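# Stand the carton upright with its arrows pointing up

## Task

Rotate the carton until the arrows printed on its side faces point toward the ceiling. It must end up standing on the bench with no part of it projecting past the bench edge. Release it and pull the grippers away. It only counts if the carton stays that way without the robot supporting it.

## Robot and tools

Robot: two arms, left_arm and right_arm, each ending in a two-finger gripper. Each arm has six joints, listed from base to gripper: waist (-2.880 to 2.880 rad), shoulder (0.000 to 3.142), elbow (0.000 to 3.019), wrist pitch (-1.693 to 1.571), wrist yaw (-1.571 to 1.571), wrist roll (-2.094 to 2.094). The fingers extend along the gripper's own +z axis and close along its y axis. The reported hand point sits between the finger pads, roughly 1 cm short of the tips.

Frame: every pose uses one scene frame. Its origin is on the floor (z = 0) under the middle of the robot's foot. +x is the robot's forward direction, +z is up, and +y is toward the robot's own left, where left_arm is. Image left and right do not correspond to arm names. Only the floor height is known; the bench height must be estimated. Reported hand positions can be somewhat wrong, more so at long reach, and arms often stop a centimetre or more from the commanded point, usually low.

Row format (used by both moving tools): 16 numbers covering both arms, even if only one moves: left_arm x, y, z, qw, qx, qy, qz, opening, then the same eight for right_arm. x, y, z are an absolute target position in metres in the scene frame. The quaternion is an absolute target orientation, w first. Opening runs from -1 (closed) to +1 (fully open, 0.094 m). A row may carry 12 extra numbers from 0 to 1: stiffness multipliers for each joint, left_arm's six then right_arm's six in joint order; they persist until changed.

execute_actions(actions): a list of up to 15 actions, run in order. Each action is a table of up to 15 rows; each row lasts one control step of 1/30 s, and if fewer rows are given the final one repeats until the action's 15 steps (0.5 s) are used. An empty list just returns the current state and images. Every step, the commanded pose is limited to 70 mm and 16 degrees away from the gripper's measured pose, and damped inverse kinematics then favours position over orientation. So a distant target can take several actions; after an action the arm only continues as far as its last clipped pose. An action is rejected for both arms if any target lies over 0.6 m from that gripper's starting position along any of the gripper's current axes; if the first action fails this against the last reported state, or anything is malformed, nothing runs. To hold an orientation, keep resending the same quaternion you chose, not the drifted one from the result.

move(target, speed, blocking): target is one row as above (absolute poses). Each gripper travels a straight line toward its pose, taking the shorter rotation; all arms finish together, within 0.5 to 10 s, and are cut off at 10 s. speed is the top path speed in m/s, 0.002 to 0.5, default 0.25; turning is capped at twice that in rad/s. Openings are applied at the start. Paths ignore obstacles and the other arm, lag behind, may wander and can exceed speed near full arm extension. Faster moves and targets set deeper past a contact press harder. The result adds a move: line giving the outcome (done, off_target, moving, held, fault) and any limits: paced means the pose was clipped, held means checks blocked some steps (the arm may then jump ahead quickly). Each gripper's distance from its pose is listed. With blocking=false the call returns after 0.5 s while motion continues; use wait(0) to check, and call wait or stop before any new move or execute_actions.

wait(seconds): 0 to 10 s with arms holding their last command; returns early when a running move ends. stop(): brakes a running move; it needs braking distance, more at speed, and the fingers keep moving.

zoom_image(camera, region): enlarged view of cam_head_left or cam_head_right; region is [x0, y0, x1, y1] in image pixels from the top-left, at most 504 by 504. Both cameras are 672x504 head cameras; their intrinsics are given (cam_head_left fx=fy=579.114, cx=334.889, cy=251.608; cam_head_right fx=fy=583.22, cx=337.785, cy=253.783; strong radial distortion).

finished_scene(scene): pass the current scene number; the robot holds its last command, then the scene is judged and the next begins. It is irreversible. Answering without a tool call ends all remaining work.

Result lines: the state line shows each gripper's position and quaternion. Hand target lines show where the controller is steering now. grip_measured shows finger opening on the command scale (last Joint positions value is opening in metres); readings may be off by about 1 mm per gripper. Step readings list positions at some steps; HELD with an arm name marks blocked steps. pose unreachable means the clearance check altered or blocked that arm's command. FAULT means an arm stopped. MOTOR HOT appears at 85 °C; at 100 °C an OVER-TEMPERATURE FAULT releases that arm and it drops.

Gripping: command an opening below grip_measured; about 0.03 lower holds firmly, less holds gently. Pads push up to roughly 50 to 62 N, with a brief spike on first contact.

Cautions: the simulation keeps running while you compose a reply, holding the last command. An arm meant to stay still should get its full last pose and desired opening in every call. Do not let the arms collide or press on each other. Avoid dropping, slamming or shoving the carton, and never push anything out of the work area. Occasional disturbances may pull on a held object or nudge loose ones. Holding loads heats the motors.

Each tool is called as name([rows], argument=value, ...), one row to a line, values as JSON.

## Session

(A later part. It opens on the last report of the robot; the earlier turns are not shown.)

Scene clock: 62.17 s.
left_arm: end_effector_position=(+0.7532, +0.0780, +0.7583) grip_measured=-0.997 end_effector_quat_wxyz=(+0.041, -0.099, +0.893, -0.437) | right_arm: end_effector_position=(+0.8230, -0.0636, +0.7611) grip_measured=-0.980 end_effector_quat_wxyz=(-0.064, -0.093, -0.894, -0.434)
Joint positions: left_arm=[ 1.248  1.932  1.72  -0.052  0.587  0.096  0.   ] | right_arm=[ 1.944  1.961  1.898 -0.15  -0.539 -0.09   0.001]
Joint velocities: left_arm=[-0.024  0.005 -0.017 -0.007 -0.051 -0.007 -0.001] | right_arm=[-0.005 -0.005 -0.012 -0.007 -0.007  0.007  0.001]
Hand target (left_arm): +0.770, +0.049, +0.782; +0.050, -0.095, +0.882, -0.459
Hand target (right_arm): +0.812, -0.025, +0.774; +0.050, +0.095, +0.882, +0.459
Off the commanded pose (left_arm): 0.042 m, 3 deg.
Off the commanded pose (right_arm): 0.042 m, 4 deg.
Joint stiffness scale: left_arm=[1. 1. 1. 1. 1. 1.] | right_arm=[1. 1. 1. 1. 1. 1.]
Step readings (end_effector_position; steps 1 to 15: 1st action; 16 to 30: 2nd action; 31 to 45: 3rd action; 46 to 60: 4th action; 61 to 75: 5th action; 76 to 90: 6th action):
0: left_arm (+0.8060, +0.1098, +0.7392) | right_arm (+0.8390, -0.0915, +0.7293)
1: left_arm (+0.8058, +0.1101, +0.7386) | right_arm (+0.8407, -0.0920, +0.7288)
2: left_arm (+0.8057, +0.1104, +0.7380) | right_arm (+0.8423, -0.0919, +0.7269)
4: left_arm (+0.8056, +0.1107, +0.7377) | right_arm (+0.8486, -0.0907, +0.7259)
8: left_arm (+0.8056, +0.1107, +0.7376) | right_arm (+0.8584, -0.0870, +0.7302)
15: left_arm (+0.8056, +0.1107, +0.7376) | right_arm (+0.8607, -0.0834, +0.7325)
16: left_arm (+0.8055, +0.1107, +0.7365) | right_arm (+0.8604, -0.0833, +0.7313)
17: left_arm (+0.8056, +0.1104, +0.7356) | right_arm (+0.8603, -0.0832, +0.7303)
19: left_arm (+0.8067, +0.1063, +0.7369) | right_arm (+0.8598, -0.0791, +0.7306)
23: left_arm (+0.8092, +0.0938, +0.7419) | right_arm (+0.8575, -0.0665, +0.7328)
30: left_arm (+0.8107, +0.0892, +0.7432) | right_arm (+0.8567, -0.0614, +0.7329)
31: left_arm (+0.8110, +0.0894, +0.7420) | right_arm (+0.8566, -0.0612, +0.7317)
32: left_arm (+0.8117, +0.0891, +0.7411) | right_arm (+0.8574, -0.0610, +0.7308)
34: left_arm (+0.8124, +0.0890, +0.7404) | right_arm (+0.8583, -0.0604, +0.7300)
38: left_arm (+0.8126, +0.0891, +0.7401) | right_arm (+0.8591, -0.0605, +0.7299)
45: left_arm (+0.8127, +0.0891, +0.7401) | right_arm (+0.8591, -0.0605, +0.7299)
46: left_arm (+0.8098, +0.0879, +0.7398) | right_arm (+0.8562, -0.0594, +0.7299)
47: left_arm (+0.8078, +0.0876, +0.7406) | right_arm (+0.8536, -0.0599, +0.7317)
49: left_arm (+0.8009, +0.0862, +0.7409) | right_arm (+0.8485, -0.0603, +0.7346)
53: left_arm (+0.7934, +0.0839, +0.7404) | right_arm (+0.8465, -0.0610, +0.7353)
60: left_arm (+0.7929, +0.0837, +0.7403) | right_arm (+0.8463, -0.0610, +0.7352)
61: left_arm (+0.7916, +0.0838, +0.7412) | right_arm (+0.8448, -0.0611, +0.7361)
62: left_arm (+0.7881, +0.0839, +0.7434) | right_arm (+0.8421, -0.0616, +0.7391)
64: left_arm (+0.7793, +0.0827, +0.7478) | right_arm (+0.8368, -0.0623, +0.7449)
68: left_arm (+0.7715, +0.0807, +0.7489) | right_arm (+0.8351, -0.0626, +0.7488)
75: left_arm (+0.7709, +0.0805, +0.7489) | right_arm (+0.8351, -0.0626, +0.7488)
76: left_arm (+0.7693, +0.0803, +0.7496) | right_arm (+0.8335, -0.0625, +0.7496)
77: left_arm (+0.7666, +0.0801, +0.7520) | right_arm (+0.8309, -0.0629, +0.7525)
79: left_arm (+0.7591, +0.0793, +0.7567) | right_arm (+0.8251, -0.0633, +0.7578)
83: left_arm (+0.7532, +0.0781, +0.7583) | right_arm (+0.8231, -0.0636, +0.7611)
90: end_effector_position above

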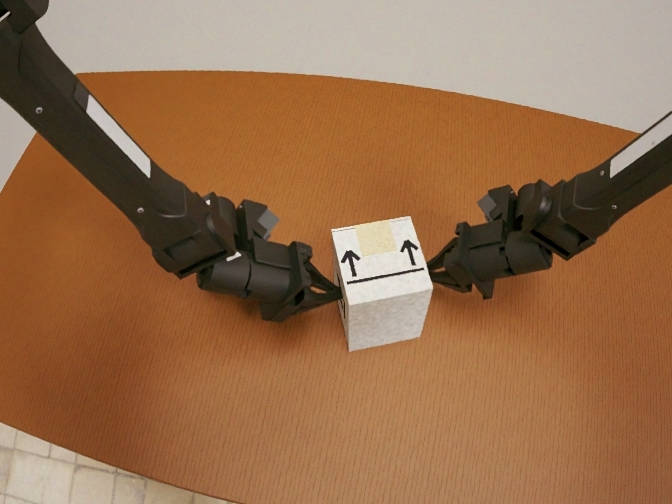

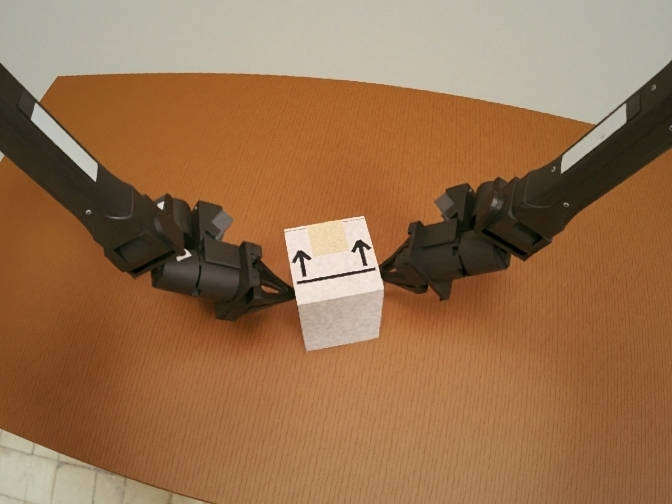

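execute_actions([
  [[0.77,0.05,0.765,0.05,-0.095,0.882,-0.459,-1,0.79,-0.025,0.765,0.05,0.095,0.882,0.459,-1]],
  [[0.765,0.05,0.755,0.05,-0.095,0.882,-0.459,-1,0.772,-0.025,0.755,0.05,0.095,0.882,0.459,-1]],
  [[0.755,0.09,0.755,0.05,-0.095,0.882,-0.459,-1,0.795,-0.072,0.755,0.05,0.095,0.882,0.459,-1]],
  [[0.765,0.115,0.745,0.05,-0.095,0.882,-0.459,-1,0.805,-0.095,0.74,0.05,0.095,0.882,0.459,-1]],
  [[0.785,0.1,0.73,0.05,-0.095,0.882,-0.459,-1,0.825,-0.08,0.725,0.05,0.095,0.882,0.459,-1]],
])

Scene clock: 71.37 s.
left_arm: end_effector_position=(+0.8003, +0.1170, +0.7368) grip_measured=-0.997 end_effector_quat_wxyz=(+0.064, -0.094, +0.884, -0.453) | right_arm: end_effector_position=(+0.8296, -0.0906, +0.7282) grip_measured=-0.980 end_effector_quat_wxyz=(-0.055, -0.098, -0.883, -0.455)
Joint positions: left_arm=[ 1.298  1.987  1.926 -0.177  0.679  0.115  0.   ] | right_arm=[ 1.888  2.056  2.086 -0.274 -0.637 -0.096  0.001]
Joint velocities: left_arm=[ 0.005 -0.005  0.007  0.007  0.051 -0.007 -0.   ] | right_arm=[-0.024  0.024  0.007 -0.002  0.066  0.022  0.   ]
Hand target (left_arm): +0.784, +0.100, +0.730; +0.050, -0.095, +0.882, -0.459
Hand target (right_arm): +0.825, -0.080, +0.726; +0.050, +0.095, +0.882, +0.459
Off the commanded pose (left_arm): 0.024 m, 2 deg.
Off the commanded pose (right_arm): 0.012 m, 1 deg.
Joint stiffness scale: left_arm=[1. 1. 1. 1. 1. 1.] | right_arm=[1. 1. 1. 1. 1. 1.]
Step readings (end_effector_position; steps 1 to 15: 1st action; 16 to 30: 2nd action; 31 to 45: 3rd action; 46 to 60: 4th action; 61 to 75: 5th action):
0: left_arm (+0.7532, +0.0780, +0.7583) | right_arm (+0.8230, -0.0636, +0.7611)
1: left_arm (+0.7550, +0.0784, +0.7583) | right_arm (+0.8224, -0.0630, +0.7613)
2: left_arm (+0.7564, +0.0786, +0.7579) | right_arm (+0.8227, -0.0629, +0.7617)
4: left_arm (+0.7603, +0.0797, +0.7574) | right_arm (+0.8220, -0.0623, +0.7616)
8: left_arm (+0.7664, +0.0815, +0.7572) | right_arm (+0.8220, -0.0622, +0.7616)
15: left_arm (+0.7673, +0.0818, +0.7572) | right_arm (+0.8221, -0.0622, +0.7616)
16: left_arm (+0.7677, +0.0816, +0.7571) | right_arm (+0.8219, -0.0624, +0.7616)
17: left_arm (+0.7686, +0.0815, +0.7565) | right_arm (+0.8218, -0.0626, +0.7618)
19: left_arm (+0.7713, +0.0817, +0.7553) | right_arm (+0.8204, -0.0632, +0.7615)
23: left_arm (+0.7745, +0.0825, +0.7548) | right_arm (+0.8190, -0.0631, +0.7615)
30: left_arm (+0.7752, +0.0827, +0.7548) | right_arm (+0.8188, -0.0630, +0.7615)
31: left_arm (+0.7743, +0.0838, +0.7557) | right_arm (+0.8191, -0.0650, +0.7620)
32: left_arm (+0.7728, +0.0847, +0.7577) | right_arm (+0.8170, -0.0662, +0.7634)
34: left_arm (+0.7682, +0.0874, +0.7576) | right_arm (+0.8113, -0.0703, +0.7625)
38: left_arm (+0.7599, +0.0865, +0.7576) | right_arm (+0.8043, -0.0749, +0.7591)
45: left_arm (+0.7592, +0.0863, +0.7577) | right_arm (+0.8041, -0.0747, +0.7593)
46: left_arm (+0.7603, +0.0865, +0.7591) | right_arm (+0.8054, -0.0746, +0.7606)
47: left_arm (+0.7617, +0.0867, +0.7599) | right_arm (+0.8070, -0.0745, +0.7596)
49: left_arm (+0.7673, +0.0926, +0.7586) | right_arm (+0.8120, -0.0793, +0.7552)
53: left_arm (+0.7779, +0.1068, +0.7540) | right_arm (+0.8168, -0.0924, +0.7501)
60: left_arm (+0.7768, +0.1118, +0.7519) | right_arm (+0.8154, -0.0979, +0.7475)
61: left_arm (+0.7787, +0.1126, +0.7502) | right_arm (+0.8174, -0.0981, +0.7456)
62: left_arm (+0.7823, +0.1132, +0.7459) | right_arm (+0.8215, -0.0982, +0.7405)
64: left_arm (+0.7925, +0.1150, +0.7386) | right_arm (+0.8320, -0.0981, +0.7326)
68: left_arm (+0.8007, +0.1171, +0.7369) | right_arm (+0.8341, -0.0947, +0.7290)
75: end_effector_position above

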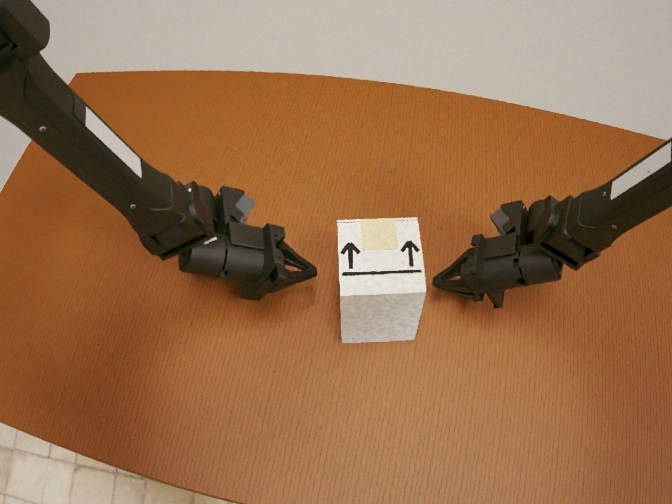

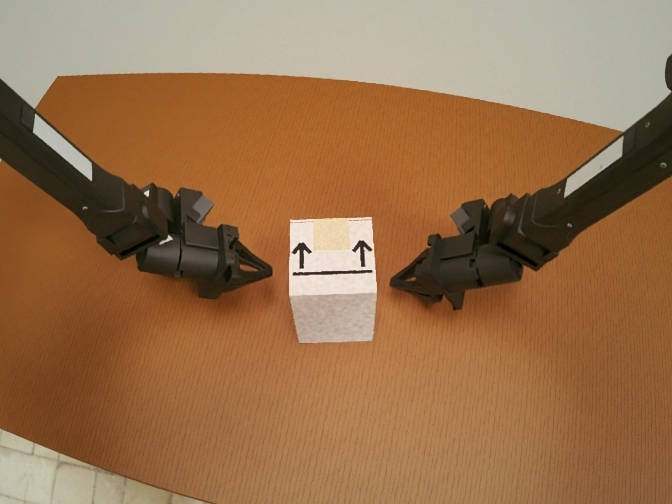

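execute_actions([
  [[0.795,0.09,0.728,0.05,-0.095,0.882,-0.459,-1,0.848,-0.075,0.727,0.05,0.095,0.882,0.459,-1]],
  [[0.795,0.07,0.728,0.05,-0.095,0.882,-0.459,-1,0.846,-0.052,0.727,0.05,0.095,0.882,0.459,-1]],
  [[0.797,0.048,0.735,0.05,-0.095,0.882,-0.459,-1,0.842,-0.025,0.73,0.05,0.095,0.882,0.459,-1]],
  [[0.805,0.045,0.755,0.05,-0.095,0.882,-0.459,-1,0.84,-0.022,0.748,0.05,0.095,0.882,0.459,-1]],
  [[0.812,0.045,0.775,0.05,-0.095,0.882,-0.459,-1,0.838,-0.022,0.765,0.05,0.095,0.882,0.459,-1]],
])

Scene clock: 77.63 s.
left_arm: end_effector_position=(+0.7907, +0.0853, +0.7443) grip_measured=-0.997 end_effector_quat_wxyz=(+0.040, -0.099, +0.897, -0.430) | right_arm: end_effector_position=(+0.8385, -0.0613, +0.7468) grip_measured=-0.980 end_effector_quat_wxyz=(-0.056, -0.094, -0.895, -0.433)
Joint positions: left_arm=[ 1.245  1.97   1.872 -0.164  0.567  0.094  0.   ] | right_arm=[ 1.947  2.016  2.022 -0.236 -0.531 -0.088  0.001]
Joint velocities: left_arm=[ 0.005 -0.005 -0.017 -0.002  0.007 -0.125  0.   ] | right_arm=[-0.015 -0.015  0.007 -0.002 -0.037 -0.022 -0.   ]
Hand target (left_arm): +0.812, +0.046, +0.775; +0.050, -0.095, +0.882, -0.459
Hand target (right_arm): +0.838, -0.022, +0.765; +0.050, +0.096, +0.882, +0.459
Off the commanded pose (left_arm): 0.055 m, 4 deg.
Off the commanded pose (right_arm): 0.043 m, 3 deg.
Joint stiffness scale: left_arm=[1. 1. 1. 1. 1. 1.] | right_arm=[1. 1. 1. 1. 1. 1.]
Step readings (end_effector_position; steps 1 to 15: 1st action; 16 to 30: 2nd action; 31 to 45: 3rd action; 46 to 60: 4th action; 61 to 75: 5th action):
0: left_arm (+0.8003, +0.1170, +0.7368) | right_arm (+0.8296, -0.0906, +0.7282)
1: left_arm (+0.8007, +0.1175, +0.7359) | right_arm (+0.8312, -0.0909, +0.7275)
2: left_arm (+0.8016, +0.1177, +0.7342) | right_arm (+0.8325, -0.0907, +0.7254)
4: left_arm (+0.8051, +0.1169, +0.7329) | right_arm (+0.8403, -0.0900, +0.7246)
8: left_arm (+0.8085, +0.1139, +0.7341) | right_arm (+0.8512, -0.0867, +0.7289)
15: left_arm (+0.8090, +0.1116, +0.7350) | right_arm (+0.8539, -0.0829, +0.7313)
16: left_arm (+0.8087, +0.1114, +0.7338) | right_arm (+0.8534, -0.0831, +0.7298)
17: left_arm (+0.8084, +0.1113, +0.7327) | right_arm (+0.8532, -0.0831, +0.7289)
19: left_arm (+0.8082, +0.1071, +0.7331) | right_arm (+0.8526, -0.0787, +0.7294)
23: left_arm (+0.8063, +0.0940, +0.7353) | right_arm (+0.8499, -0.0655, +0.7315)
30: left_arm (+0.8065, +0.0889, +0.7351) | right_arm (+0.8504, -0.0622, +0.7314)
31: left_arm (+0.8066, +0.0891, +0.7337) | right_arm (+0.8507, -0.0627, +0.7298)
32: left_arm (+0.8074, +0.0891, +0.7329) | right_arm (+0.8515, -0.0622, +0.7285)
34: left_arm (+0.8076, +0.0877, +0.7326) | right_arm (+0.8530, -0.0609, +0.7279)
38: left_arm (+0.8082, +0.0879, +0.7324) | right_arm (+0.8539, -0.0609, +0.7279)
45: left_arm (+0.8082, +0.0879, +0.7324) | right_arm (+0.8539, -0.0609, +0.7279)
46: left_arm (+0.8063, +0.0875, +0.7319) | right_arm (+0.8518, -0.0602, +0.7279)
47: left_arm (+0.8047, +0.0872, +0.7322) | right_arm (+0.8502, -0.0606, +0.7292)
49: left_arm (+0.8011, +0.0868, +0.7325) | right_arm (+0.8466, -0.0607, +0.7315)
53: left_arm (+0.7984, +0.0860, +0.7326) | right_arm (+0.8451, -0.0609, +0.7322)
60: left_arm (+0.7982, +0.0859, +0.7326) | right_arm (+0.8452, -0.0610, +0.7322)
61: left_arm (+0.7977, +0.0861, +0.7333) | right_arm (+0.8439, -0.0610, +0.7331)
62: left_arm (+0.7949, +0.0857, +0.7354) | right_arm (+0.8413, -0.0614, +0.7356)
64: left_arm (+0.7915, +0.0855, +0.7401) | right_arm (+0.8374, -0.0619, +0.7410)
68: left_arm (+0.7907, +0.0852, +0.7441) | right_arm (+0.8383, -0.0613, +0.7465)
75: end_effector_position above

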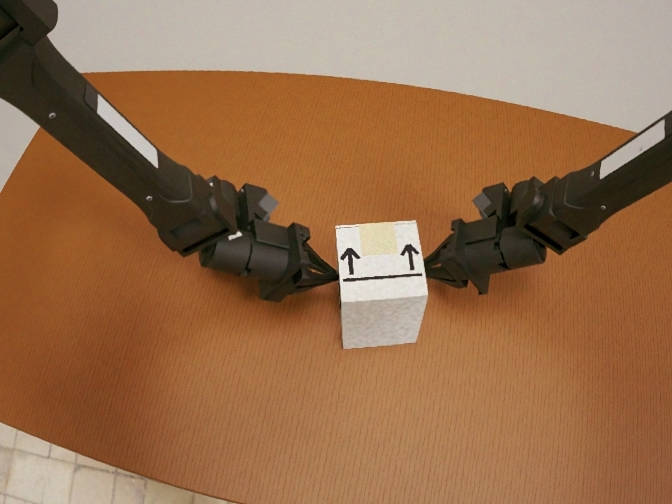

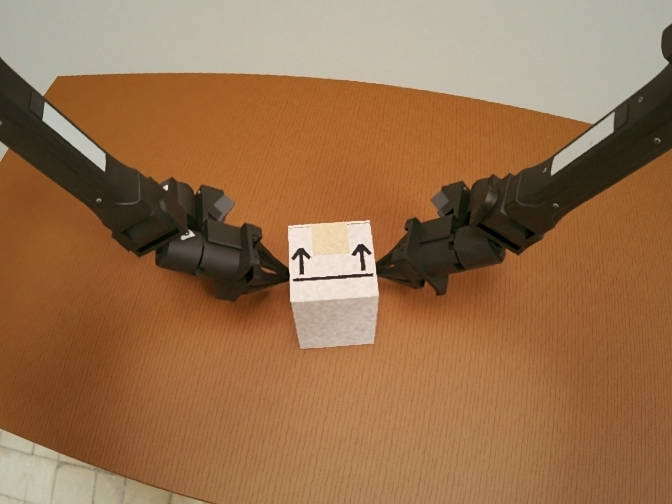

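execute_actions([
  [[0.815,0.045,0.788,0.05,-0.095,0.882,-0.459,-1,0.835,-0.022,0.777,0.05,0.095,0.882,0.459,-1]],
  [[0.815,0.045,0.80,0.05,-0.095,0.882,-0.459,-1,0.83,-0.022,0.788,0.05,0.095,0.882,0.459,-1]],
  [[0.812,0.045,0.81,0.05,-0.095,0.882,-0.459,-1,0.825,-0.022,0.798,0.05,0.095,0.882,0.459,-1]],
])

Scene clock: 83.13 s.
left_arm: end_effector_position=(+0.7867, +0.0845, +0.7763) grip_measured=-0.997 end_effector_quat_wxyz=(+0.036, -0.100, +0.897, -0.428) | right_arm: end_effector_position=(+0.8276, -0.0620, +0.7793) grip_measured=-0.980 end_effector_quat_wxyz=(-0.057, -0.094, -0.895, -0.431)
Joint positions: left_arm=[ 1.229  1.882  1.747 -0.132  0.546  0.088  0.   ] | right_arm=[ 1.96   1.915  1.851 -0.16  -0.516 -0.084  0.001]
Joint velocities: left_arm=[-0.005 -0.005  0.012  0.007 -0.022  0.007 -0.   ] | right_arm=[ 0.005 -0.005 -0.007 -0.007  0.066 -0.007 -0.001]
Hand target (left_arm): +0.811, +0.046, +0.809; +0.050, -0.095, +0.882, -0.459
Hand target (right_arm): +0.825, -0.023, +0.798; +0.050, +0.096, +0.882, +0.459
Off the commanded pose (left_arm): 0.058 m, 4 deg.
Off the commanded pose (right_arm): 0.044 m, 4 deg.
Joint stiffness scale: left_arm=[1. 1. 1. 1. 1. 1.] | right_arm=[1. 1. 1. 1. 1. 1.]
Step readings (end_effector_position; steps 1 to 15: 1st action; 16 to 30: 2nd action; 31 to 45: 3rd action):
0: left_arm (+0.7907, +0.0853, +0.7443) | right_arm (+0.8385, -0.0613, +0.7468)
1: left_arm (+0.7904, +0.0853, +0.7449) | right_arm (+0.8377, -0.0611, +0.7475)
2: left_arm (+0.7893, +0.0850, +0.7467) | right_arm (+0.8362, -0.0616, +0.7495)
4: left_arm (+0.7882, +0.0848, +0.7507) | right_arm (+0.8341, -0.0617, +0.7538)
8: left_arm (+0.7894, +0.0850, +0.7545) | right_arm (+0.8351, -0.0616, +0.7581)
15: left_arm (+0.7895, +0.0851, +0.7548) | right_arm (+0.8352, -0.0616, +0.7582)
16: left_arm (+0.7890, +0.0848, +0.7556) | right_arm (+0.8344, -0.0615, +0.7589)
17: left_arm (+0.7878, +0.0847, +0.7572) | right_arm (+0.8330, -0.0618, +0.7608)
19: left_arm (+0.7868, +0.0846, +0.7615) | right_arm (+0.8307, -0.0619, +0.7651)
23: left_arm (+0.7883, +0.0848, +0.7659) | right_arm (+0.8316, -0.0617, +0.7693)
30: left_arm (+0.7888, +0.0848, +0.7663) | right_arm (+0.8312, -0.0616, +0.7692)
31: left_arm (+0.7883, +0.0846, +0.7670) | right_arm (+0.8308, -0.0619, +0.7698)
32: left_arm (+0.7872, +0.0847, +0.7686) | right_arm (+0.8293, -0.0617, +0.7717)
34: left_arm (+0.7859, +0.0843, +0.7725) | right_arm (+0.8273, -0.0622, +0.7756)
38: left_arm (+0.7868, +0.0845, +0.7763) | right_arm (+0.8274, -0.0619, +0.7792)
45: end_effector_position above

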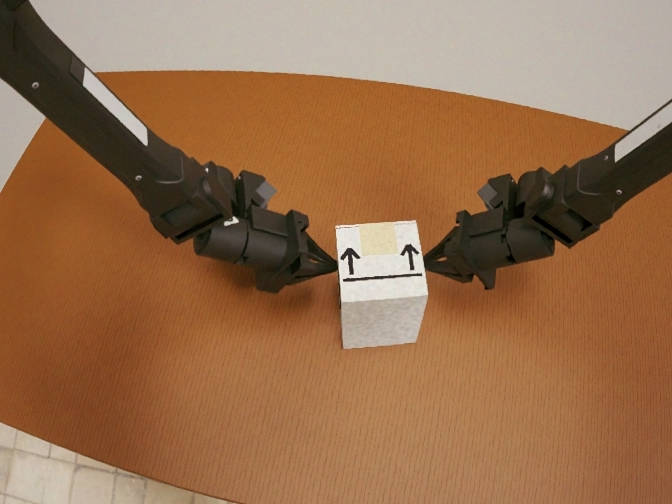

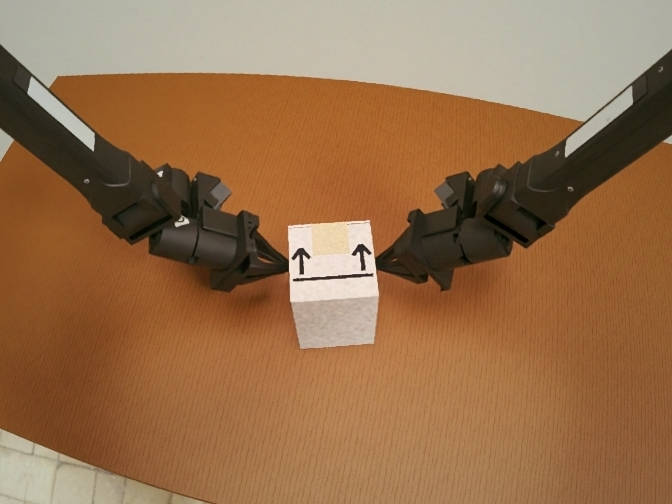

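execute_actions([
  [[0.79,0.043,0.812,0.05,-0.095,0.882,-0.459,-1,0.805,-0.02,0.80,0.05,0.095,0.882,0.459,-1]],
  [[0.772,0.043,0.815,0.05,-0.095,0.882,-0.459,-1,0.79,-0.02,0.803,0.05,0.095,0.882,0.459,-1]],
  [[0.755,0.043,0.818,0.05,-0.095,0.882,-0.459,-1,0.773,-0.02,0.806,0.05,0.095,0.882,0.459,-1]],
])

Scene clock: 86.90 s.
left_arm: end_effector_position=(+0.7452, +0.0780, +0.7933) grip_measured=-0.997 end_effector_quat_wxyz=(+0.045, -0.099, +0.898, -0.427) | right_arm: end_effector_position=(+0.7999, -0.0630, +0.7932) grip_measured=-0.980 end_effector_quat_wxyz=(-0.077, -0.094, -0.896, -0.427)
Joint positions: left_arm=[1.229 1.837 1.568 0.019 0.546 0.087 0.   ] | right_arm=[ 1.956  1.862  1.69  -0.012 -0.517 -0.084  0.001]
Joint velocities: left_arm=[ 0.005 -0.005 -0.002  0.017 -0.051  0.007  0.   ] | right_arm=[-0.005  0.005  0.002 -0.017 -0.022 -0.007  0.   ]
Hand target (left_arm): +0.755, +0.044, +0.818; +0.050, -0.095, +0.882, -0.459
Hand target (right_arm): +0.774, -0.021, +0.805; +0.050, +0.095, +0.882, +0.459
Off the commanded pose (left_arm): 0.044 m, 4 deg.
Off the commanded pose (right_arm): 0.052 m, 5 deg.
Joint stiffness scale: left_arm=[1. 1. 1. 1. 1. 1.] | right_arm=[1. 1. 1. 1. 1. 1.]
Step readings (end_effector_position; steps 1 to 15: 1st action; 16 to 30: 2nd action; 31 to 45: 3rd action):
0: left_arm (+0.7867, +0.0845, +0.7763) | right_arm (+0.8276, -0.0620, +0.7793)
1: left_arm (+0.7858, +0.0844, +0.7767) | right_arm (+0.8264, -0.0617, +0.7796)
2: left_arm (+0.7845, +0.0843, +0.7786) | right_arm (+0.8250, -0.0619, +0.7810)
4: left_arm (+0.7799, +0.0840, +0.7816) | right_arm (+0.8214, -0.0619, +0.7836)
8: left_arm (+0.7768, +0.0834, +0.7828) | right_arm (+0.8188, -0.0614, +0.7844)
15: left_arm (+0.7768, +0.0834, +0.7828) | right_arm (+0.8189, -0.0614, +0.7844)
16: left_arm (+0.7760, +0.0834, +0.7833) | right_arm (+0.8180, -0.0613, +0.7847)
17: left_arm (+0.7744, +0.0834, +0.7847) | right_arm (+0.8169, -0.0616, +0.7861)
19: left_arm (+0.7696, +0.0830, +0.7876) | right_arm (+0.8131, -0.0614, +0.7884)
23: left_arm (+0.7639, +0.0816, +0.7885) | right_arm (+0.8098, -0.0614, +0.7890)
30: left_arm (+0.7634, +0.0815, +0.7885) | right_arm (+0.8099, -0.0616, +0.7891)
31: left_arm (+0.7624, +0.0813, +0.7888) | right_arm (+0.8090, -0.0616, +0.7893)
32: left_arm (+0.7612, +0.0814, +0.7900) | right_arm (+0.8081, -0.0620, +0.7908)
34: left_arm (+0.7563, +0.0807, +0.7923) | right_arm (+0.8044, -0.0618, +0.7932)
38: left_arm (+0.7474, +0.0786, +0.7931) | right_arm (+0.7999, -0.0627, +0.7932)
45: end_effector_position above

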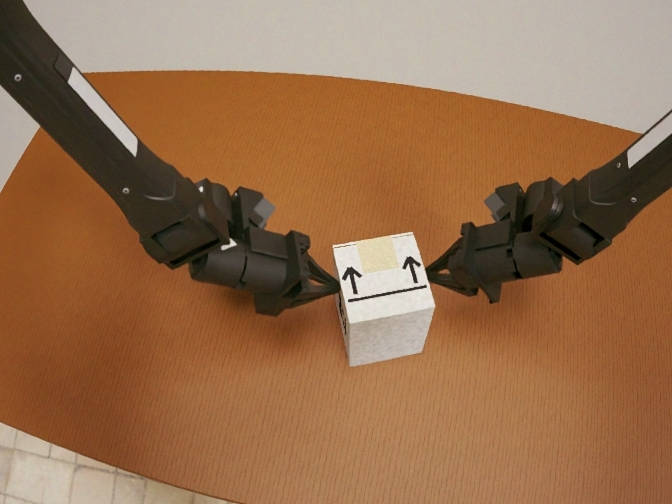

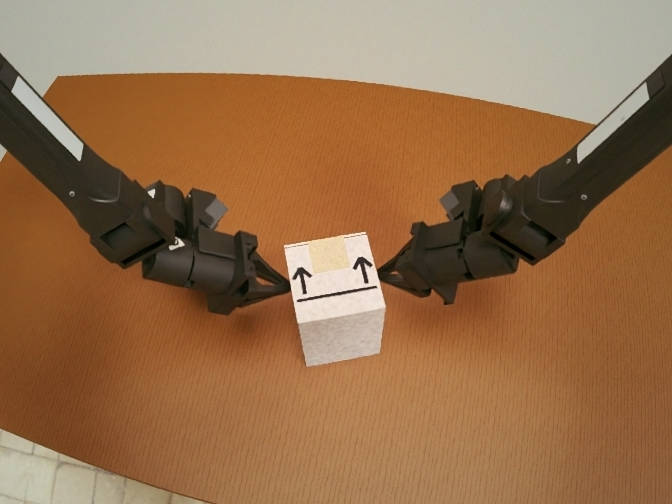

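execute_actions([
  [[0.765,0.05,0.80,0.05,-0.095,0.882,-0.459,-1,0.76,-0.025,0.797,0.05,0.095,0.882,0.459,-1]],
  [[0.76,0.05,0.79,0.05,-0.095,0.882,-0.459,-1,0.748,-0.025,0.787,0.05,0.095,0.882,0.459,-1]],
  [[0.75,0.09,0.787,0.05,-0.095,0.882,-0.459,-1,0.772,-0.072,0.787,0.05,0.095,0.882,0.459,-1]],
  [[0.755,0.115,0.76,0,0,0.866,-0.5,-1,0.79,-0.095,0.755,0,0,0.866,0.5,-1]],
  [[0.77,0.1,0.73,0,0,0.866,-0.5,-1,0.825,-0.08,0.727,0,0,0.866,0.5,-1]],
  [[0.77,0.1,0.73,0,0,0.866,-0.5,-1,0.825,-0.08,0.727,0,0,0.866,0.5,-1]],
])

Scene clock: 94.60 s.
left_arm: end_effector_position=(+0.7755, +0.1145, +0.7323) grip_measured=-0.997 end_effector_quat_wxyz=(+0.004, -0.004, +0.869, -0.494) | right_arm: end_effector_position=(+0.8240, -0.0859, +0.7267) grip_measured=-0.980 end_effector_quat_wxyz=(+0.001, -0.007, -0.868, -0.496)
Joint positions: left_arm=[ 1.314  2.062  2.115 -0.57   0.729  0.399  0.   ] | right_arm=[ 1.883  2.173  2.393 -0.725 -0.682 -0.361  0.001]
Joint velocities: left_arm=[ 0.005 -0.005  0.007 -0.012  0.007 -0.007 -0.   ] | right_arm=[ 0.015 -0.005 -0.012  0.007 -0.007 -0.022 -0.001]
Hand target (left_arm): +0.770, +0.100, +0.730; +0.000, +0.000, +0.866, -0.500
Hand target (right_arm): +0.825, -0.080, +0.727; +0.000, +0.000, +0.866, +0.500
Off the commanded pose (left_arm): 0.016 m, 1 deg.
Off the commanded pose (right_arm): 0.006 m, 1 deg.
Joint stiffness scale: left_arm=[1. 1. 1. 1. 1. 1.] | right_arm=[1. 1. 1. 1. 1. 1.]
Step readings (end_effector_position; steps 1 to 15: 1st action; 16 to 30: 2nd action; 31 to 45: 3rd action; 46 to 60: 4th action; 61 to 75: 5th action; 76 to 90: 6th action):
0: left_arm (+0.7452, +0.0780, +0.7933) | right_arm (+0.7999, -0.0630, +0.7932)
1: left_arm (+0.7472, +0.0788, +0.7931) | right_arm (+0.7998, -0.0637, +0.7932)
2: left_arm (+0.7490, +0.0788, +0.7929) | right_arm (+0.7998, -0.0642, +0.7936)
4: left_arm (+0.7568, +0.0799, +0.7926) | right_arm (+0.7982, -0.0652, +0.7934)
8: left_arm (+0.7722, +0.0838, +0.7925) | right_arm (+0.7916, -0.0631, +0.7940)
15: left_arm (+0.7760, +0.0847, +0.7926) | right_arm (+0.7849, -0.0603, +0.7935)
16: left_arm (+0.7767, +0.0846, +0.7927) | right_arm (+0.7847, -0.0599, +0.7935)
17: left_arm (+0.7772, +0.0844, +0.7926) | right_arm (+0.7847, -0.0595, +0.7934)
19: left_arm (+0.7789, +0.0848, +0.7925) | right_arm (+0.7838, -0.0590, +0.7924)
23: left_arm (+0.7816, +0.0855, +0.7925) | right_arm (+0.7809, -0.0573, +0.7907)
30: left_arm (+0.7820, +0.0856, +0.7925) | right_arm (+0.7791, -0.0564, +0.7897)
31: left_arm (+0.7817, +0.0862, +0.7940) | right_arm (+0.7790, -0.0582, +0.7901)
32: left_arm (+0.7812, +0.0870, +0.7960) | right_arm (+0.7771, -0.0592, +0.7917)
34: left_arm (+0.7766, +0.0900, +0.7956) | right_arm (+0.7737, -0.0642, +0.7902)
38: left_arm (+0.7656, +0.0909, +0.7945) | right_arm (+0.7703, -0.0700, +0.7873)
45: left_arm (+0.7654, +0.0908, +0.7945) | right_arm (+0.7702, -0.0698, +0.7875)
46: left_arm (+0.7661, +0.0895, +0.7976) | right_arm (+0.7718, -0.0680, +0.7907)
47: left_arm (+0.7666, +0.0892, +0.7967) | right_arm (+0.7738, -0.0661, +0.7885)
49: left_arm (+0.7735, +0.0982, +0.7858) | right_arm (+0.7867, -0.0730, +0.7757)
53: left_arm (+0.7808, +0.1199, +0.7741) | right_arm (+0.8037, -0.0956, +0.7636)
60: left_arm (+0.7790, +0.1256, +0.7747) | right_arm (+0.8074, -0.1061, +0.7645)
61: left_arm (+0.7797, +0.1257, +0.7716) | right_arm (+0.8095, -0.1060, +0.7614)
62: left_arm (+0.7847, +0.1260, +0.7644) | right_arm (+0.8162, -0.1060, +0.7532)
64: left_arm (+0.7941, +0.1253, +0.7501) | right_arm (+0.8322, -0.1042, +0.7394)
68: left_arm (+0.7874, +0.1199, +0.7381) | right_arm (+0.8340, -0.0946, +0.7308)
75: left_arm (+0.7713, +0.1131, +0.7322) | right_arm (+0.8196, -0.0844, +0.7265)
76: left_arm (+0.7712, +0.1131, +0.7322) | right_arm (+0.8188, -0.0840, +0.7262)
77: left_arm (+0.7714, +0.1132, +0.7322) | right_arm (+0.8188, -0.0840, +0.7261)
79: left_arm (+0.7731, +0.1137, +0.7322) | right_arm (+0.8197, -0.0843, +0.7261)
83: left_arm (+0.7755, +0.1145, +0.7323) | right_arm (+0.8230, -0.0855, +0.7266)
90: end_effector_position above

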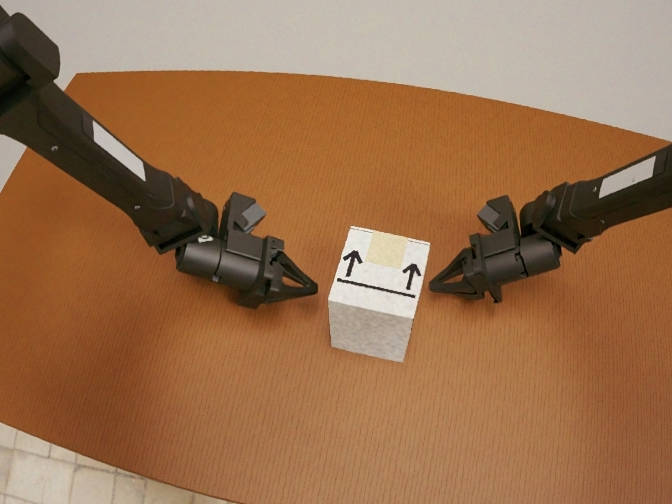

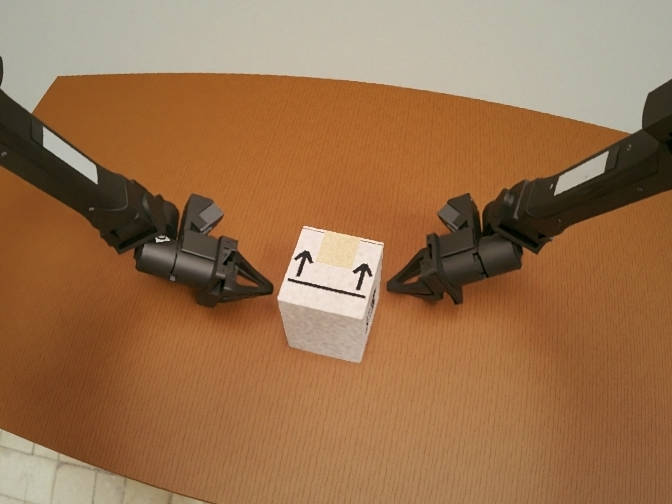

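execute_actions([
  [[0.765,0.085,0.73,0,0,0.866,-0.5,-1,0.822,-0.06,0.727,0,0,0.866,0.5,-1]],
  [[0.76,0.07,0.73,0,0,0.866,-0.5,-1,0.82,-0.045,0.727,0,0,0.866,0.5,-1]],
  [[0.76,0.06,0.73,0,0,0.866,-0.5,-1,0.82,-0.035,0.727,0,0,0.866,0.5,-1]],
])

Scene clock: 97.70 s.
left_arm: end_effector_position=(+0.7759, +0.0884, +0.7338) grip_measured=-0.997 end_effector_quat_wxyz=(+0.011, +0.002, +0.873, -0.488) | right_arm: end_effector_position=(+0.8319, -0.0680, +0.7274) grip_measured=-0.980 end_effector_quat_wxyz=(-0.009, +0.002, -0.875, -0.485)
Joint positions: left_arm=[ 1.277  2.063  2.087 -0.511  0.686  0.384  0.   ] | right_arm=[ 1.912  2.177  2.393 -0.688 -0.635 -0.355  0.001]
Joint velocities: left_arm=[-0.015  0.005  0.007 -0.007  0.022  0.007  0.   ] | right_arm=[-0.015 -0.015 -0.007  0.002 -0.007  0.022  0.   ]
Hand target (left_arm): +0.760, +0.061, +0.731; -0.000, +0.000, +0.866, -0.500
Hand target (right_arm): +0.820, -0.036, +0.728; -0.000, +0.000, +0.866, +0.500
Off the commanded pose (left_arm): 0.033 m, 2 deg.
Off the commanded pose (right_arm): 0.035 m, 2 deg.
Joint stiffness scale: left_arm=[1. 1. 1. 1. 1. 1.] | right_arm=[1. 1. 1. 1. 1. 1.]
Step readings (end_effector_position; steps 1 to 15: 1st action; 16 to 30: 2nd action; 31 to 45: 3rd action):
0: left_arm (+0.7755, +0.1145, +0.7323) | right_arm (+0.8240, -0.0859, +0.7267)
1: left_arm (+0.7750, +0.1147, +0.7312) | right_arm (+0.8240, -0.0854, +0.7262)
2: left_arm (+0.7752, +0.1145, +0.7304) | right_arm (+0.8242, -0.0853, +0.7256)
4: left_arm (+0.7750, +0.1124, +0.7305) | right_arm (+0.8253, -0.0822, +0.7268)
8: left_arm (+0.7756, +0.1068, +0.7326) | right_arm (+0.8274, -0.0748, +0.7300)
15: left_arm (+0.7769, +0.1029, +0.7343) | right_arm (+0.8276, -0.0740, +0.7304)
16: left_arm (+0.7763, +0.1027, +0.7331) | right_arm (+0.8281, -0.0741, +0.7297)
17: left_arm (+0.7761, +0.1026, +0.7319) | right_arm (+0.8288, -0.0739, +0.7286)
19: left_arm (+0.7741, +0.1000, +0.7316) | right_arm (+0.8298, -0.0728, +0.7284)
23: left_arm (+0.7723, +0.0934, +0.7334) | right_arm (+0.8305, -0.0716, +0.7284)
30: left_arm (+0.7740, +0.0891, +0.7353) | right_arm (+0.8305, -0.0716, +0.7284)
31: left_arm (+0.7741, +0.0893, +0.7346) | right_arm (+0.8306, -0.0712, +0.7280)
32: left_arm (+0.7745, +0.0897, +0.7340) | right_arm (+0.8309, -0.0709, +0.7275)
34: left_arm (+0.7754, +0.0889, +0.7340) | right_arm (+0.8315, -0.0693, +0.7275)
38: left_arm (+0.7758, +0.0884, +0.7339) | right_arm (+0.8319, -0.0680, +0.7274)
45: end_effector_position above

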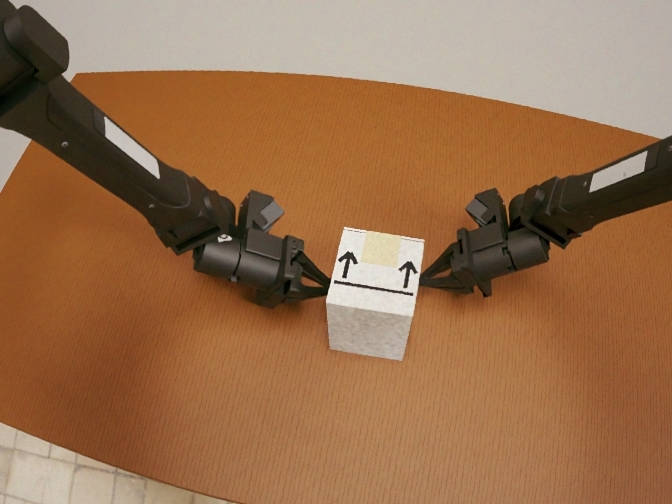

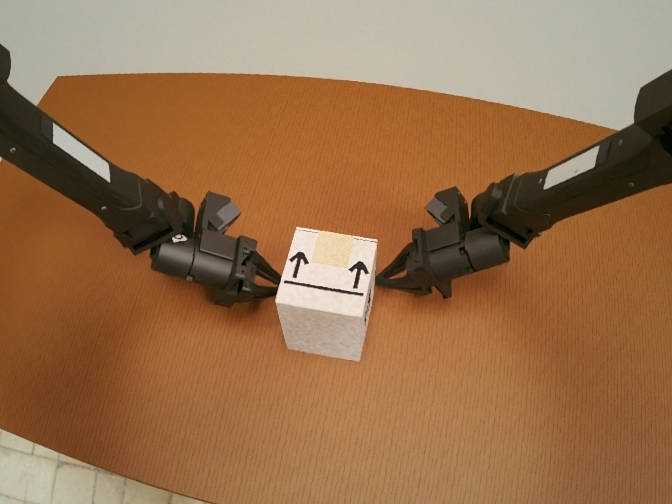

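execute_actions([
  [[0.775,0.1,0.732,0,0,0.866,-0.5,-1,0.828,-0.065,0.727,0,0,0.866,0.5,-1]],
  [[0.797,0.095,0.732,0,0,0.866,-0.5,-1,0.826,-0.065,0.727,0,0,0.866,0.5,-1]],
  [[0.795,0.065,0.73,0,0,0.866,-0.5,-1,0.822,-0.05,0.727,0,0,0.866,0.5,-1]],
  [[0.795,0.04,0.735,0,0,0.866,-0.5,-1,0.815,-0.025,0.73,0,0,0.866,0.5,-1]],
  [[0.80,0.022,0.752,0,0,0.866,-0.5,-1,0.815,-0.008,0.745,0,0,0.866,0.5,-1]],
  [[0.805,0.022,0.768,0,0,0.866,-0.5,-1,0.815,-0.008,0.76,0,0,0.866,0.5,-1]],
])

Scene clock: 104.67 s.
left_arm: end_effector_position=(+0.7960, +0.0825, +0.7353) grip_measured=-0.997 end_effector_quat_wxyz=(+0.000, -0.004, +0.888, -0.461) | right_arm: end_effector_position=(+0.8127, -0.0624, +0.7346) grip_measured=-0.980 end_effector_quat_wxyz=(-0.001, -0.004, -0.885, -0.466)
Joint positions: left_arm=[ 1.249  2.058  2.124 -0.532  0.598  0.339  0.   ] | right_arm=[ 1.924  2.101  2.214 -0.572 -0.582 -0.326  0.001]
Joint velocities: left_arm=[-0.005  0.005  0.012  0.007  0.022 -0.007  0.001] | right_arm=[-0.005 -0.005 -0.002 -0.022 -0.022  0.066  0.   ]
Hand target (left_arm): +0.805, +0.024, +0.768; +0.000, +0.001, +0.866, -0.500
Hand target (right_arm): +0.815, -0.010, +0.760; -0.000, +0.001, +0.866, +0.500
Off the commanded pose (left_arm): 0.069 m, 5 deg.
Off the commanded pose (right_arm): 0.060 m, 5 deg.
Joint stiffness scale: left_arm=[1. 1. 1. 1. 1. 1.] | right_arm=[1. 1. 1. 1. 1. 1.]
Step readings (end_effector_position; steps 1 to 15: 1st action; 16 to 30: 2nd action; 31 to 45: 3rd action; 46 to 60: 4th action; 61 to 75: 5th action; 76 to 90: 6th action):
0: left_arm (+0.7759, +0.0884, +0.7338) | right_arm (+0.8319, -0.0680, +0.7274)
1: left_arm (+0.7772, +0.0887, +0.7356) | right_arm (+0.8331, -0.0683, +0.7288)
2: left_arm (+0.7771, +0.0892, +0.7376) | right_arm (+0.8328, -0.0678, +0.7300)
4: left_arm (+0.7796, +0.0911, +0.7397) | right_arm (+0.8335, -0.0681, +0.7314)
8: left_arm (+0.7860, +0.0936, +0.7408) | right_arm (+0.8342, -0.0683, +0.7323)
15: left_arm (+0.7856, +0.0935, +0.7411) | right_arm (+0.8342, -0.0683, +0.7324)
16: left_arm (+0.7876, +0.0945, +0.7410) | right_arm (+0.8343, -0.0683, +0.7324)
17: left_arm (+0.7894, +0.0950, +0.7396) | right_arm (+0.8343, -0.0683, +0.7324)
19: left_arm (+0.7976, +0.0972, +0.7380) | right_arm (+0.8343, -0.0683, +0.7324)
23: left_arm (+0.8098, +0.1016, +0.7396) | right_arm (+0.8343, -0.0683, +0.7324)
30: left_arm (+0.8111, +0.1022, +0.7402) | right_arm (+0.8343, -0.0683, +0.7324)
31: left_arm (+0.8110, +0.1026, +0.7383) | right_arm (+0.8343, -0.0686, +0.7319)
32: left_arm (+0.8117, +0.1028, +0.7366) | right_arm (+0.8346, -0.0689, +0.7315)
34: left_arm (+0.8126, +0.1003, +0.7362) | right_arm (+0.8351, -0.0685, +0.7314)
38: left_arm (+0.8122, +0.0917, +0.7379) | right_arm (+0.8353, -0.0686, +0.7313)
45: left_arm (+0.8088, +0.0840, +0.7377) | right_arm (+0.8353, -0.0686, +0.7313)
46: left_arm (+0.8078, +0.0840, +0.7357) | right_arm (+0.8329, -0.0673, +0.7293)
47: left_arm (+0.8080, +0.0838, +0.7341) | right_arm (+0.8327, -0.0665, +0.7282)
49: left_arm (+0.8084, +0.0836, +0.7327) | right_arm (+0.8311, -0.0653, +0.7262)
53: left_arm (+0.8092, +0.0836, +0.7323) | right_arm (+0.8306, -0.0651, +0.7253)
60: left_arm (+0.8092, +0.0837, +0.7323) | right_arm (+0.8306, -0.0651, +0.7253)
61: left_arm (+0.8070, +0.0826, +0.7310) | right_arm (+0.8285, -0.0646, +0.7244)
62: left_arm (+0.8060, +0.0820, +0.7308) | right_arm (+0.8266, -0.0643, +0.7248)
64: left_arm (+0.8048, +0.0821, +0.7309) | right_arm (+0.8241, -0.0642, +0.7258)
68: left_arm (+0.8047, +0.0821, +0.7309) | right_arm (+0.8237, -0.0641, +0.7261)
75: left_arm (+0.8048, +0.0821, +0.7309) | right_arm (+0.8239, -0.0641, +0.7262)
76: left_arm (+0.8043, +0.0824, +0.7314) | right_arm (+0.8224, -0.0638, +0.7268)
77: left_arm (+0.8025, +0.0826, +0.7324) | right_arm (+0.8198, -0.0636, +0.7290)
79: left_arm (+0.7990, +0.0828, +0.7347) | right_arm (+0.8151, -0.0628, +0.7327)
83: left_arm (+0.7960, +0.0825, +0.7353) | right_arm (+0.8127, -0.0623, +0.7345)
90: end_effector_position above

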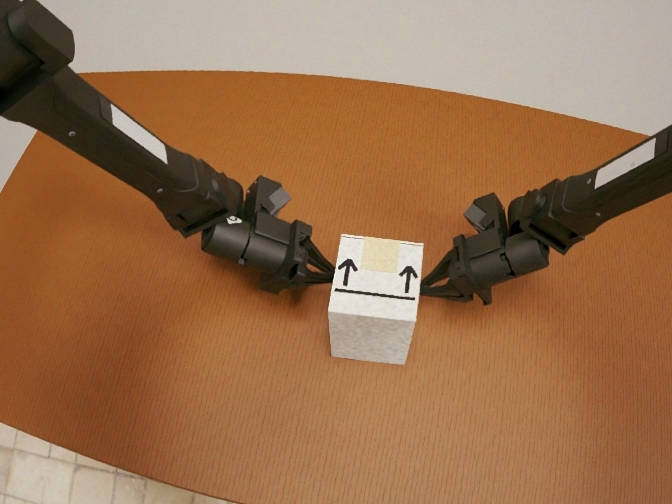

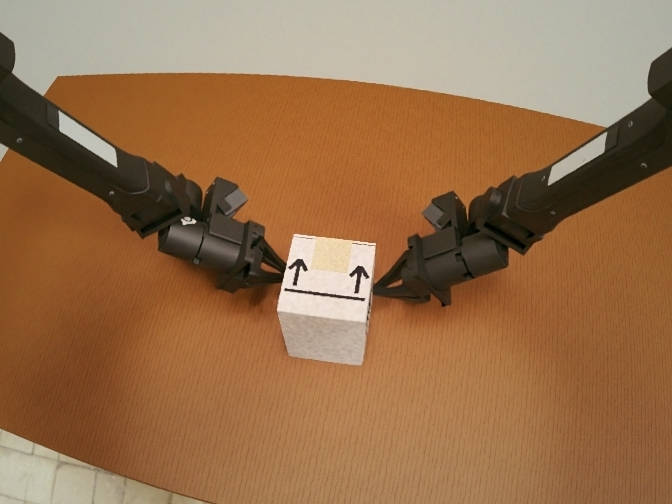

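Slight tilt starting. Continue.

execute_actions([
  [[0.802,0.027,0.78,0,0,0.866,-0.5,-1,0.815,-0.01,0.772,0,0,0.866,0.5,-1]],
  [[0.798,0.027,0.79,0,0,0.866,-0.5,-1,0.812,-0.01,0.783,0,0,0.866,0.5,-1]],
  [[0.79,0.027,0.80,0,0,0.866,-0.5,-1,0.805,-0.01,0.793,0,0,0.866,0.5,-1]],
])

Scene clock: 107.80 s.
left_arm: end_effector_position=(+0.7746, +0.0848, +0.7646) grip_measured=-0.997 end_effector_quat_wxyz=(-0.006, -0.006, +0.887, -0.461) | right_arm: end_effector_position=(+0.8000, -0.0599, +0.7672) grip_measured=-0.980 end_effector_quat_wxyz=(+0.002, -0.003, -0.884, -0.467)
Joint positions: left_arm=[ 1.247  1.953  1.925 -0.449  0.594  0.334  0.   ] | right_arm=[ 1.938  1.988  2.016 -0.49  -0.57  -0.32   0.001]
Joint velocities: left_arm=[-0.005 -0.005  0.017 -0.002  0.022  0.007 -0.   ] | right_arm=[ 0.005 -0.015  0.012 -0.002 -0.066 -0.022 -0.   ]
Hand target (left_arm): +0.789, +0.029, +0.800; +0.000, +0.001, +0.866, -0.500
Hand target (right_arm): +0.804, -0.012, +0.793; -0.000, +0.001, +0.866, +0.500
Off the commanded pose (left_arm): 0.070 m, 5 deg.
Off the commanded pose (right_arm): 0.056 m, 4 deg.
Joint stiffness scale: left_arm=[1. 1. 1. 1. 1. 1.] | right_arm=[1. 1. 1. 1. 1. 1.]
Step readings (end_effector_position; steps 1 to 15: 1st action; 16 to 30: 2nd action; 31 to 45: 3rd action):
0: left_arm (+0.7960, +0.0825, +0.7353) | right_arm (+0.8127, -0.0624, +0.7346)
1: left_arm (+0.7952, +0.0824, +0.7360) | right_arm (+0.8116, -0.0624, +0.7351)
2: left_arm (+0.7932, +0.0826, +0.7381) | right_arm (+0.8101, -0.0628, +0.7371)
4: left_arm (+0.7894, +0.0829, +0.7425) | right_arm (+0.8071, -0.0625, +0.7413)
8: left_arm (+0.7881, +0.0837, +0.7460) | right_arm (+0.8074, -0.0617, +0.7449)
15: left_arm (+0.7878, +0.0836, +0.7461) | right_arm (+0.8077, -0.0613, +0.7453)
16: left_arm (+0.7871, +0.0836, +0.7466) | right_arm (+0.8069, -0.0613, +0.7459)
17: left_arm (+0.7859, +0.0838, +0.7483) | right_arm (+0.8054, -0.0614, +0.7478)
19: left_arm (+0.7832, +0.0842, +0.7520) | right_arm (+0.8032, -0.0611, +0.7521)
23: left_arm (+0.7824, +0.0846, +0.7548) | right_arm (+0.8047, -0.0604, +0.7563)
30: left_arm (+0.7822, +0.0846, +0.7547) | right_arm (+0.8048, -0.0605, +0.7565)
31: left_arm (+0.7812, +0.0845, +0.7553) | right_arm (+0.8037, -0.0601, +0.7571)
32: left_arm (+0.7795, +0.0845, +0.7572) | right_arm (+0.8023, -0.0602, +0.7592)
34: left_arm (+0.7759, +0.0849, +0.7615) | right_arm (+0.7996, -0.0601, +0.7636)
38: left_arm (+0.7747, +0.0848, +0.7646) | right_arm (+0.7999, -0.0598, +0.7671)
45: end_effector_position above

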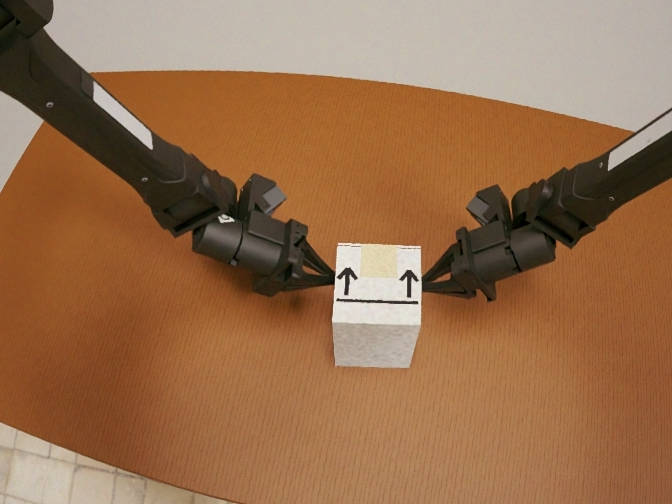

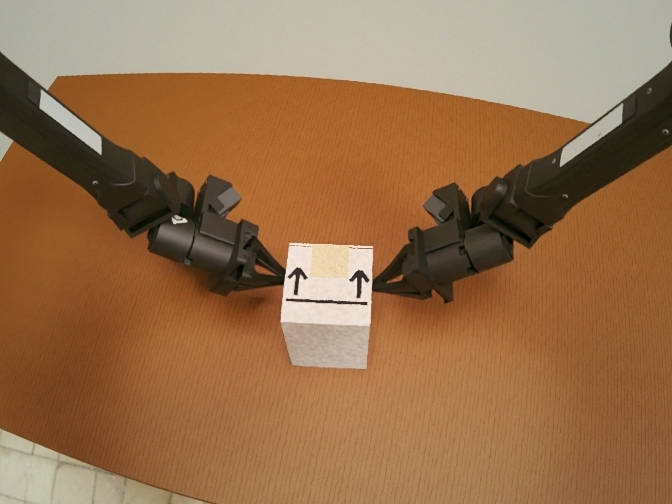

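execute_actions([
  [[0.775,0.03,0.805,0,0,0.866,-0.5,-1,0.788,-0.008,0.798,0,0,0.866,0.5,-1]],
  [[0.762,0.03,0.81,0,0,0.866,-0.5,-1,0.772,-0.008,0.803,0,0,0.866,0.5,-1]],
  [[0.75,0.03,0.815,0,0,0.866,-0.5,-1,0.757,-0.008,0.808,0,0,0.866,0.5,-1]],
])

Scene clock: 112.03 s.
left_arm: end_effector_position=(+0.7473, +0.0831, +0.7843) grip_measured=-0.997 end_effector_quat_wxyz=(+0.001, -0.006, +0.888, -0.459) | right_arm: end_effector_position=(+0.7715, -0.0589, +0.7867) grip_measured=-0.980 end_effector_quat_wxyz=(-0.013, -0.002, -0.886, -0.463)
Joint positions: left_arm=[ 1.247  1.882  1.753 -0.332  0.594  0.334  0.   ] | right_arm=[ 1.938  1.906  1.813 -0.339 -0.568 -0.32   0.001]
Joint velocities: left_arm=[-0.005 -0.005 -0.007 -0.002 -0.007 -0.007  0.   ] | right_arm=[-0.005 -0.005 -0.007  0.007  0.022 -0.051 -0.001]
Hand target (left_arm): +0.750, +0.032, +0.815; +0.000, +0.001, +0.866, -0.500
Hand target (right_arm): +0.757, -0.009, +0.808; -0.000, +0.001, +0.866, +0.500
Off the commanded pose (left_arm): 0.061 m, 5 deg.
Off the commanded pose (right_arm): 0.057 m, 5 deg.
Joint stiffness scale: left_arm=[1. 1. 1. 1. 1. 1.] | right_arm=[1. 1. 1. 1. 1. 1.]
Step readings (end_effector_position; steps 1 to 15: 1st action; 16 to 30: 2nd action; 31 to 45: 3rd action):
0: left_arm (+0.7746, +0.0848, +0.7646) | right_arm (+0.8000, -0.0599, +0.7672)
1: left_arm (+0.7736, +0.0846, +0.7651) | right_arm (+0.7985, -0.0595, +0.7674)
2: left_arm (+0.7720, +0.0847, +0.7667) | right_arm (+0.7970, -0.0597, +0.7690)
4: left_arm (+0.7676, +0.0846, +0.7704) | right_arm (+0.7930, -0.0596, +0.7727)
8: left_arm (+0.7644, +0.0842, +0.7720) | right_arm (+0.7905, -0.0594, +0.7739)
15: left_arm (+0.7644, +0.0842, +0.7721) | right_arm (+0.7903, -0.0593, +0.7738)
16: left_arm (+0.7636, +0.0840, +0.7724) | right_arm (+0.7893, -0.0592, +0.7742)
17: left_arm (+0.7625, +0.0842, +0.7738) | right_arm (+0.7879, -0.0594, +0.7758)
19: left_arm (+0.7583, +0.0839, +0.7768) | right_arm (+0.7835, -0.0594, +0.7792)
23: left_arm (+0.7557, +0.0836, +0.7783) | right_arm (+0.7807, -0.0591, +0.7805)
30: left_arm (+0.7561, +0.0837, +0.7782) | right_arm (+0.7810, -0.0593, +0.7803)
31: left_arm (+0.7549, +0.0834, +0.7783) | right_arm (+0.7800, -0.0590, +0.7806)
32: left_arm (+0.7538, +0.0835, +0.7796) | right_arm (+0.7788, -0.0592, +0.7821)
34: left_arm (+0.7495, +0.0832, +0.7826) | right_arm (+0.7743, -0.0591, +0.7853)
38: left_arm (+0.7469, +0.0830, +0.7844) | right_arm (+0.7711, -0.0588, +0.7868)
45: end_effector_position above

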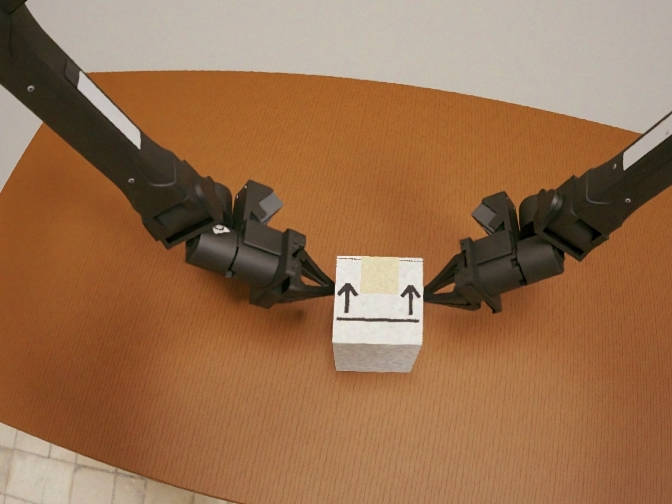

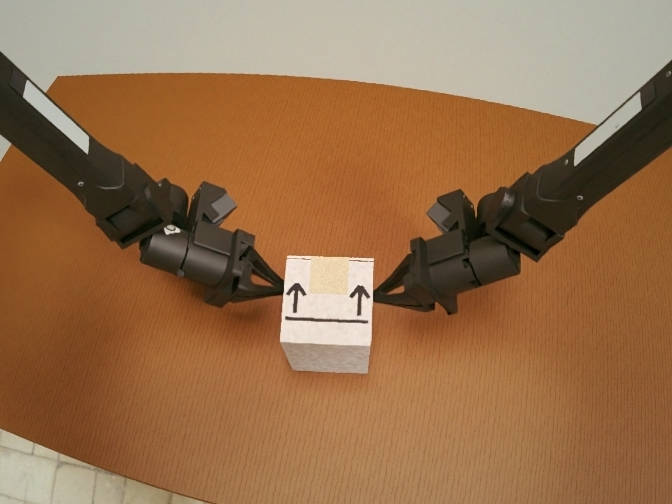

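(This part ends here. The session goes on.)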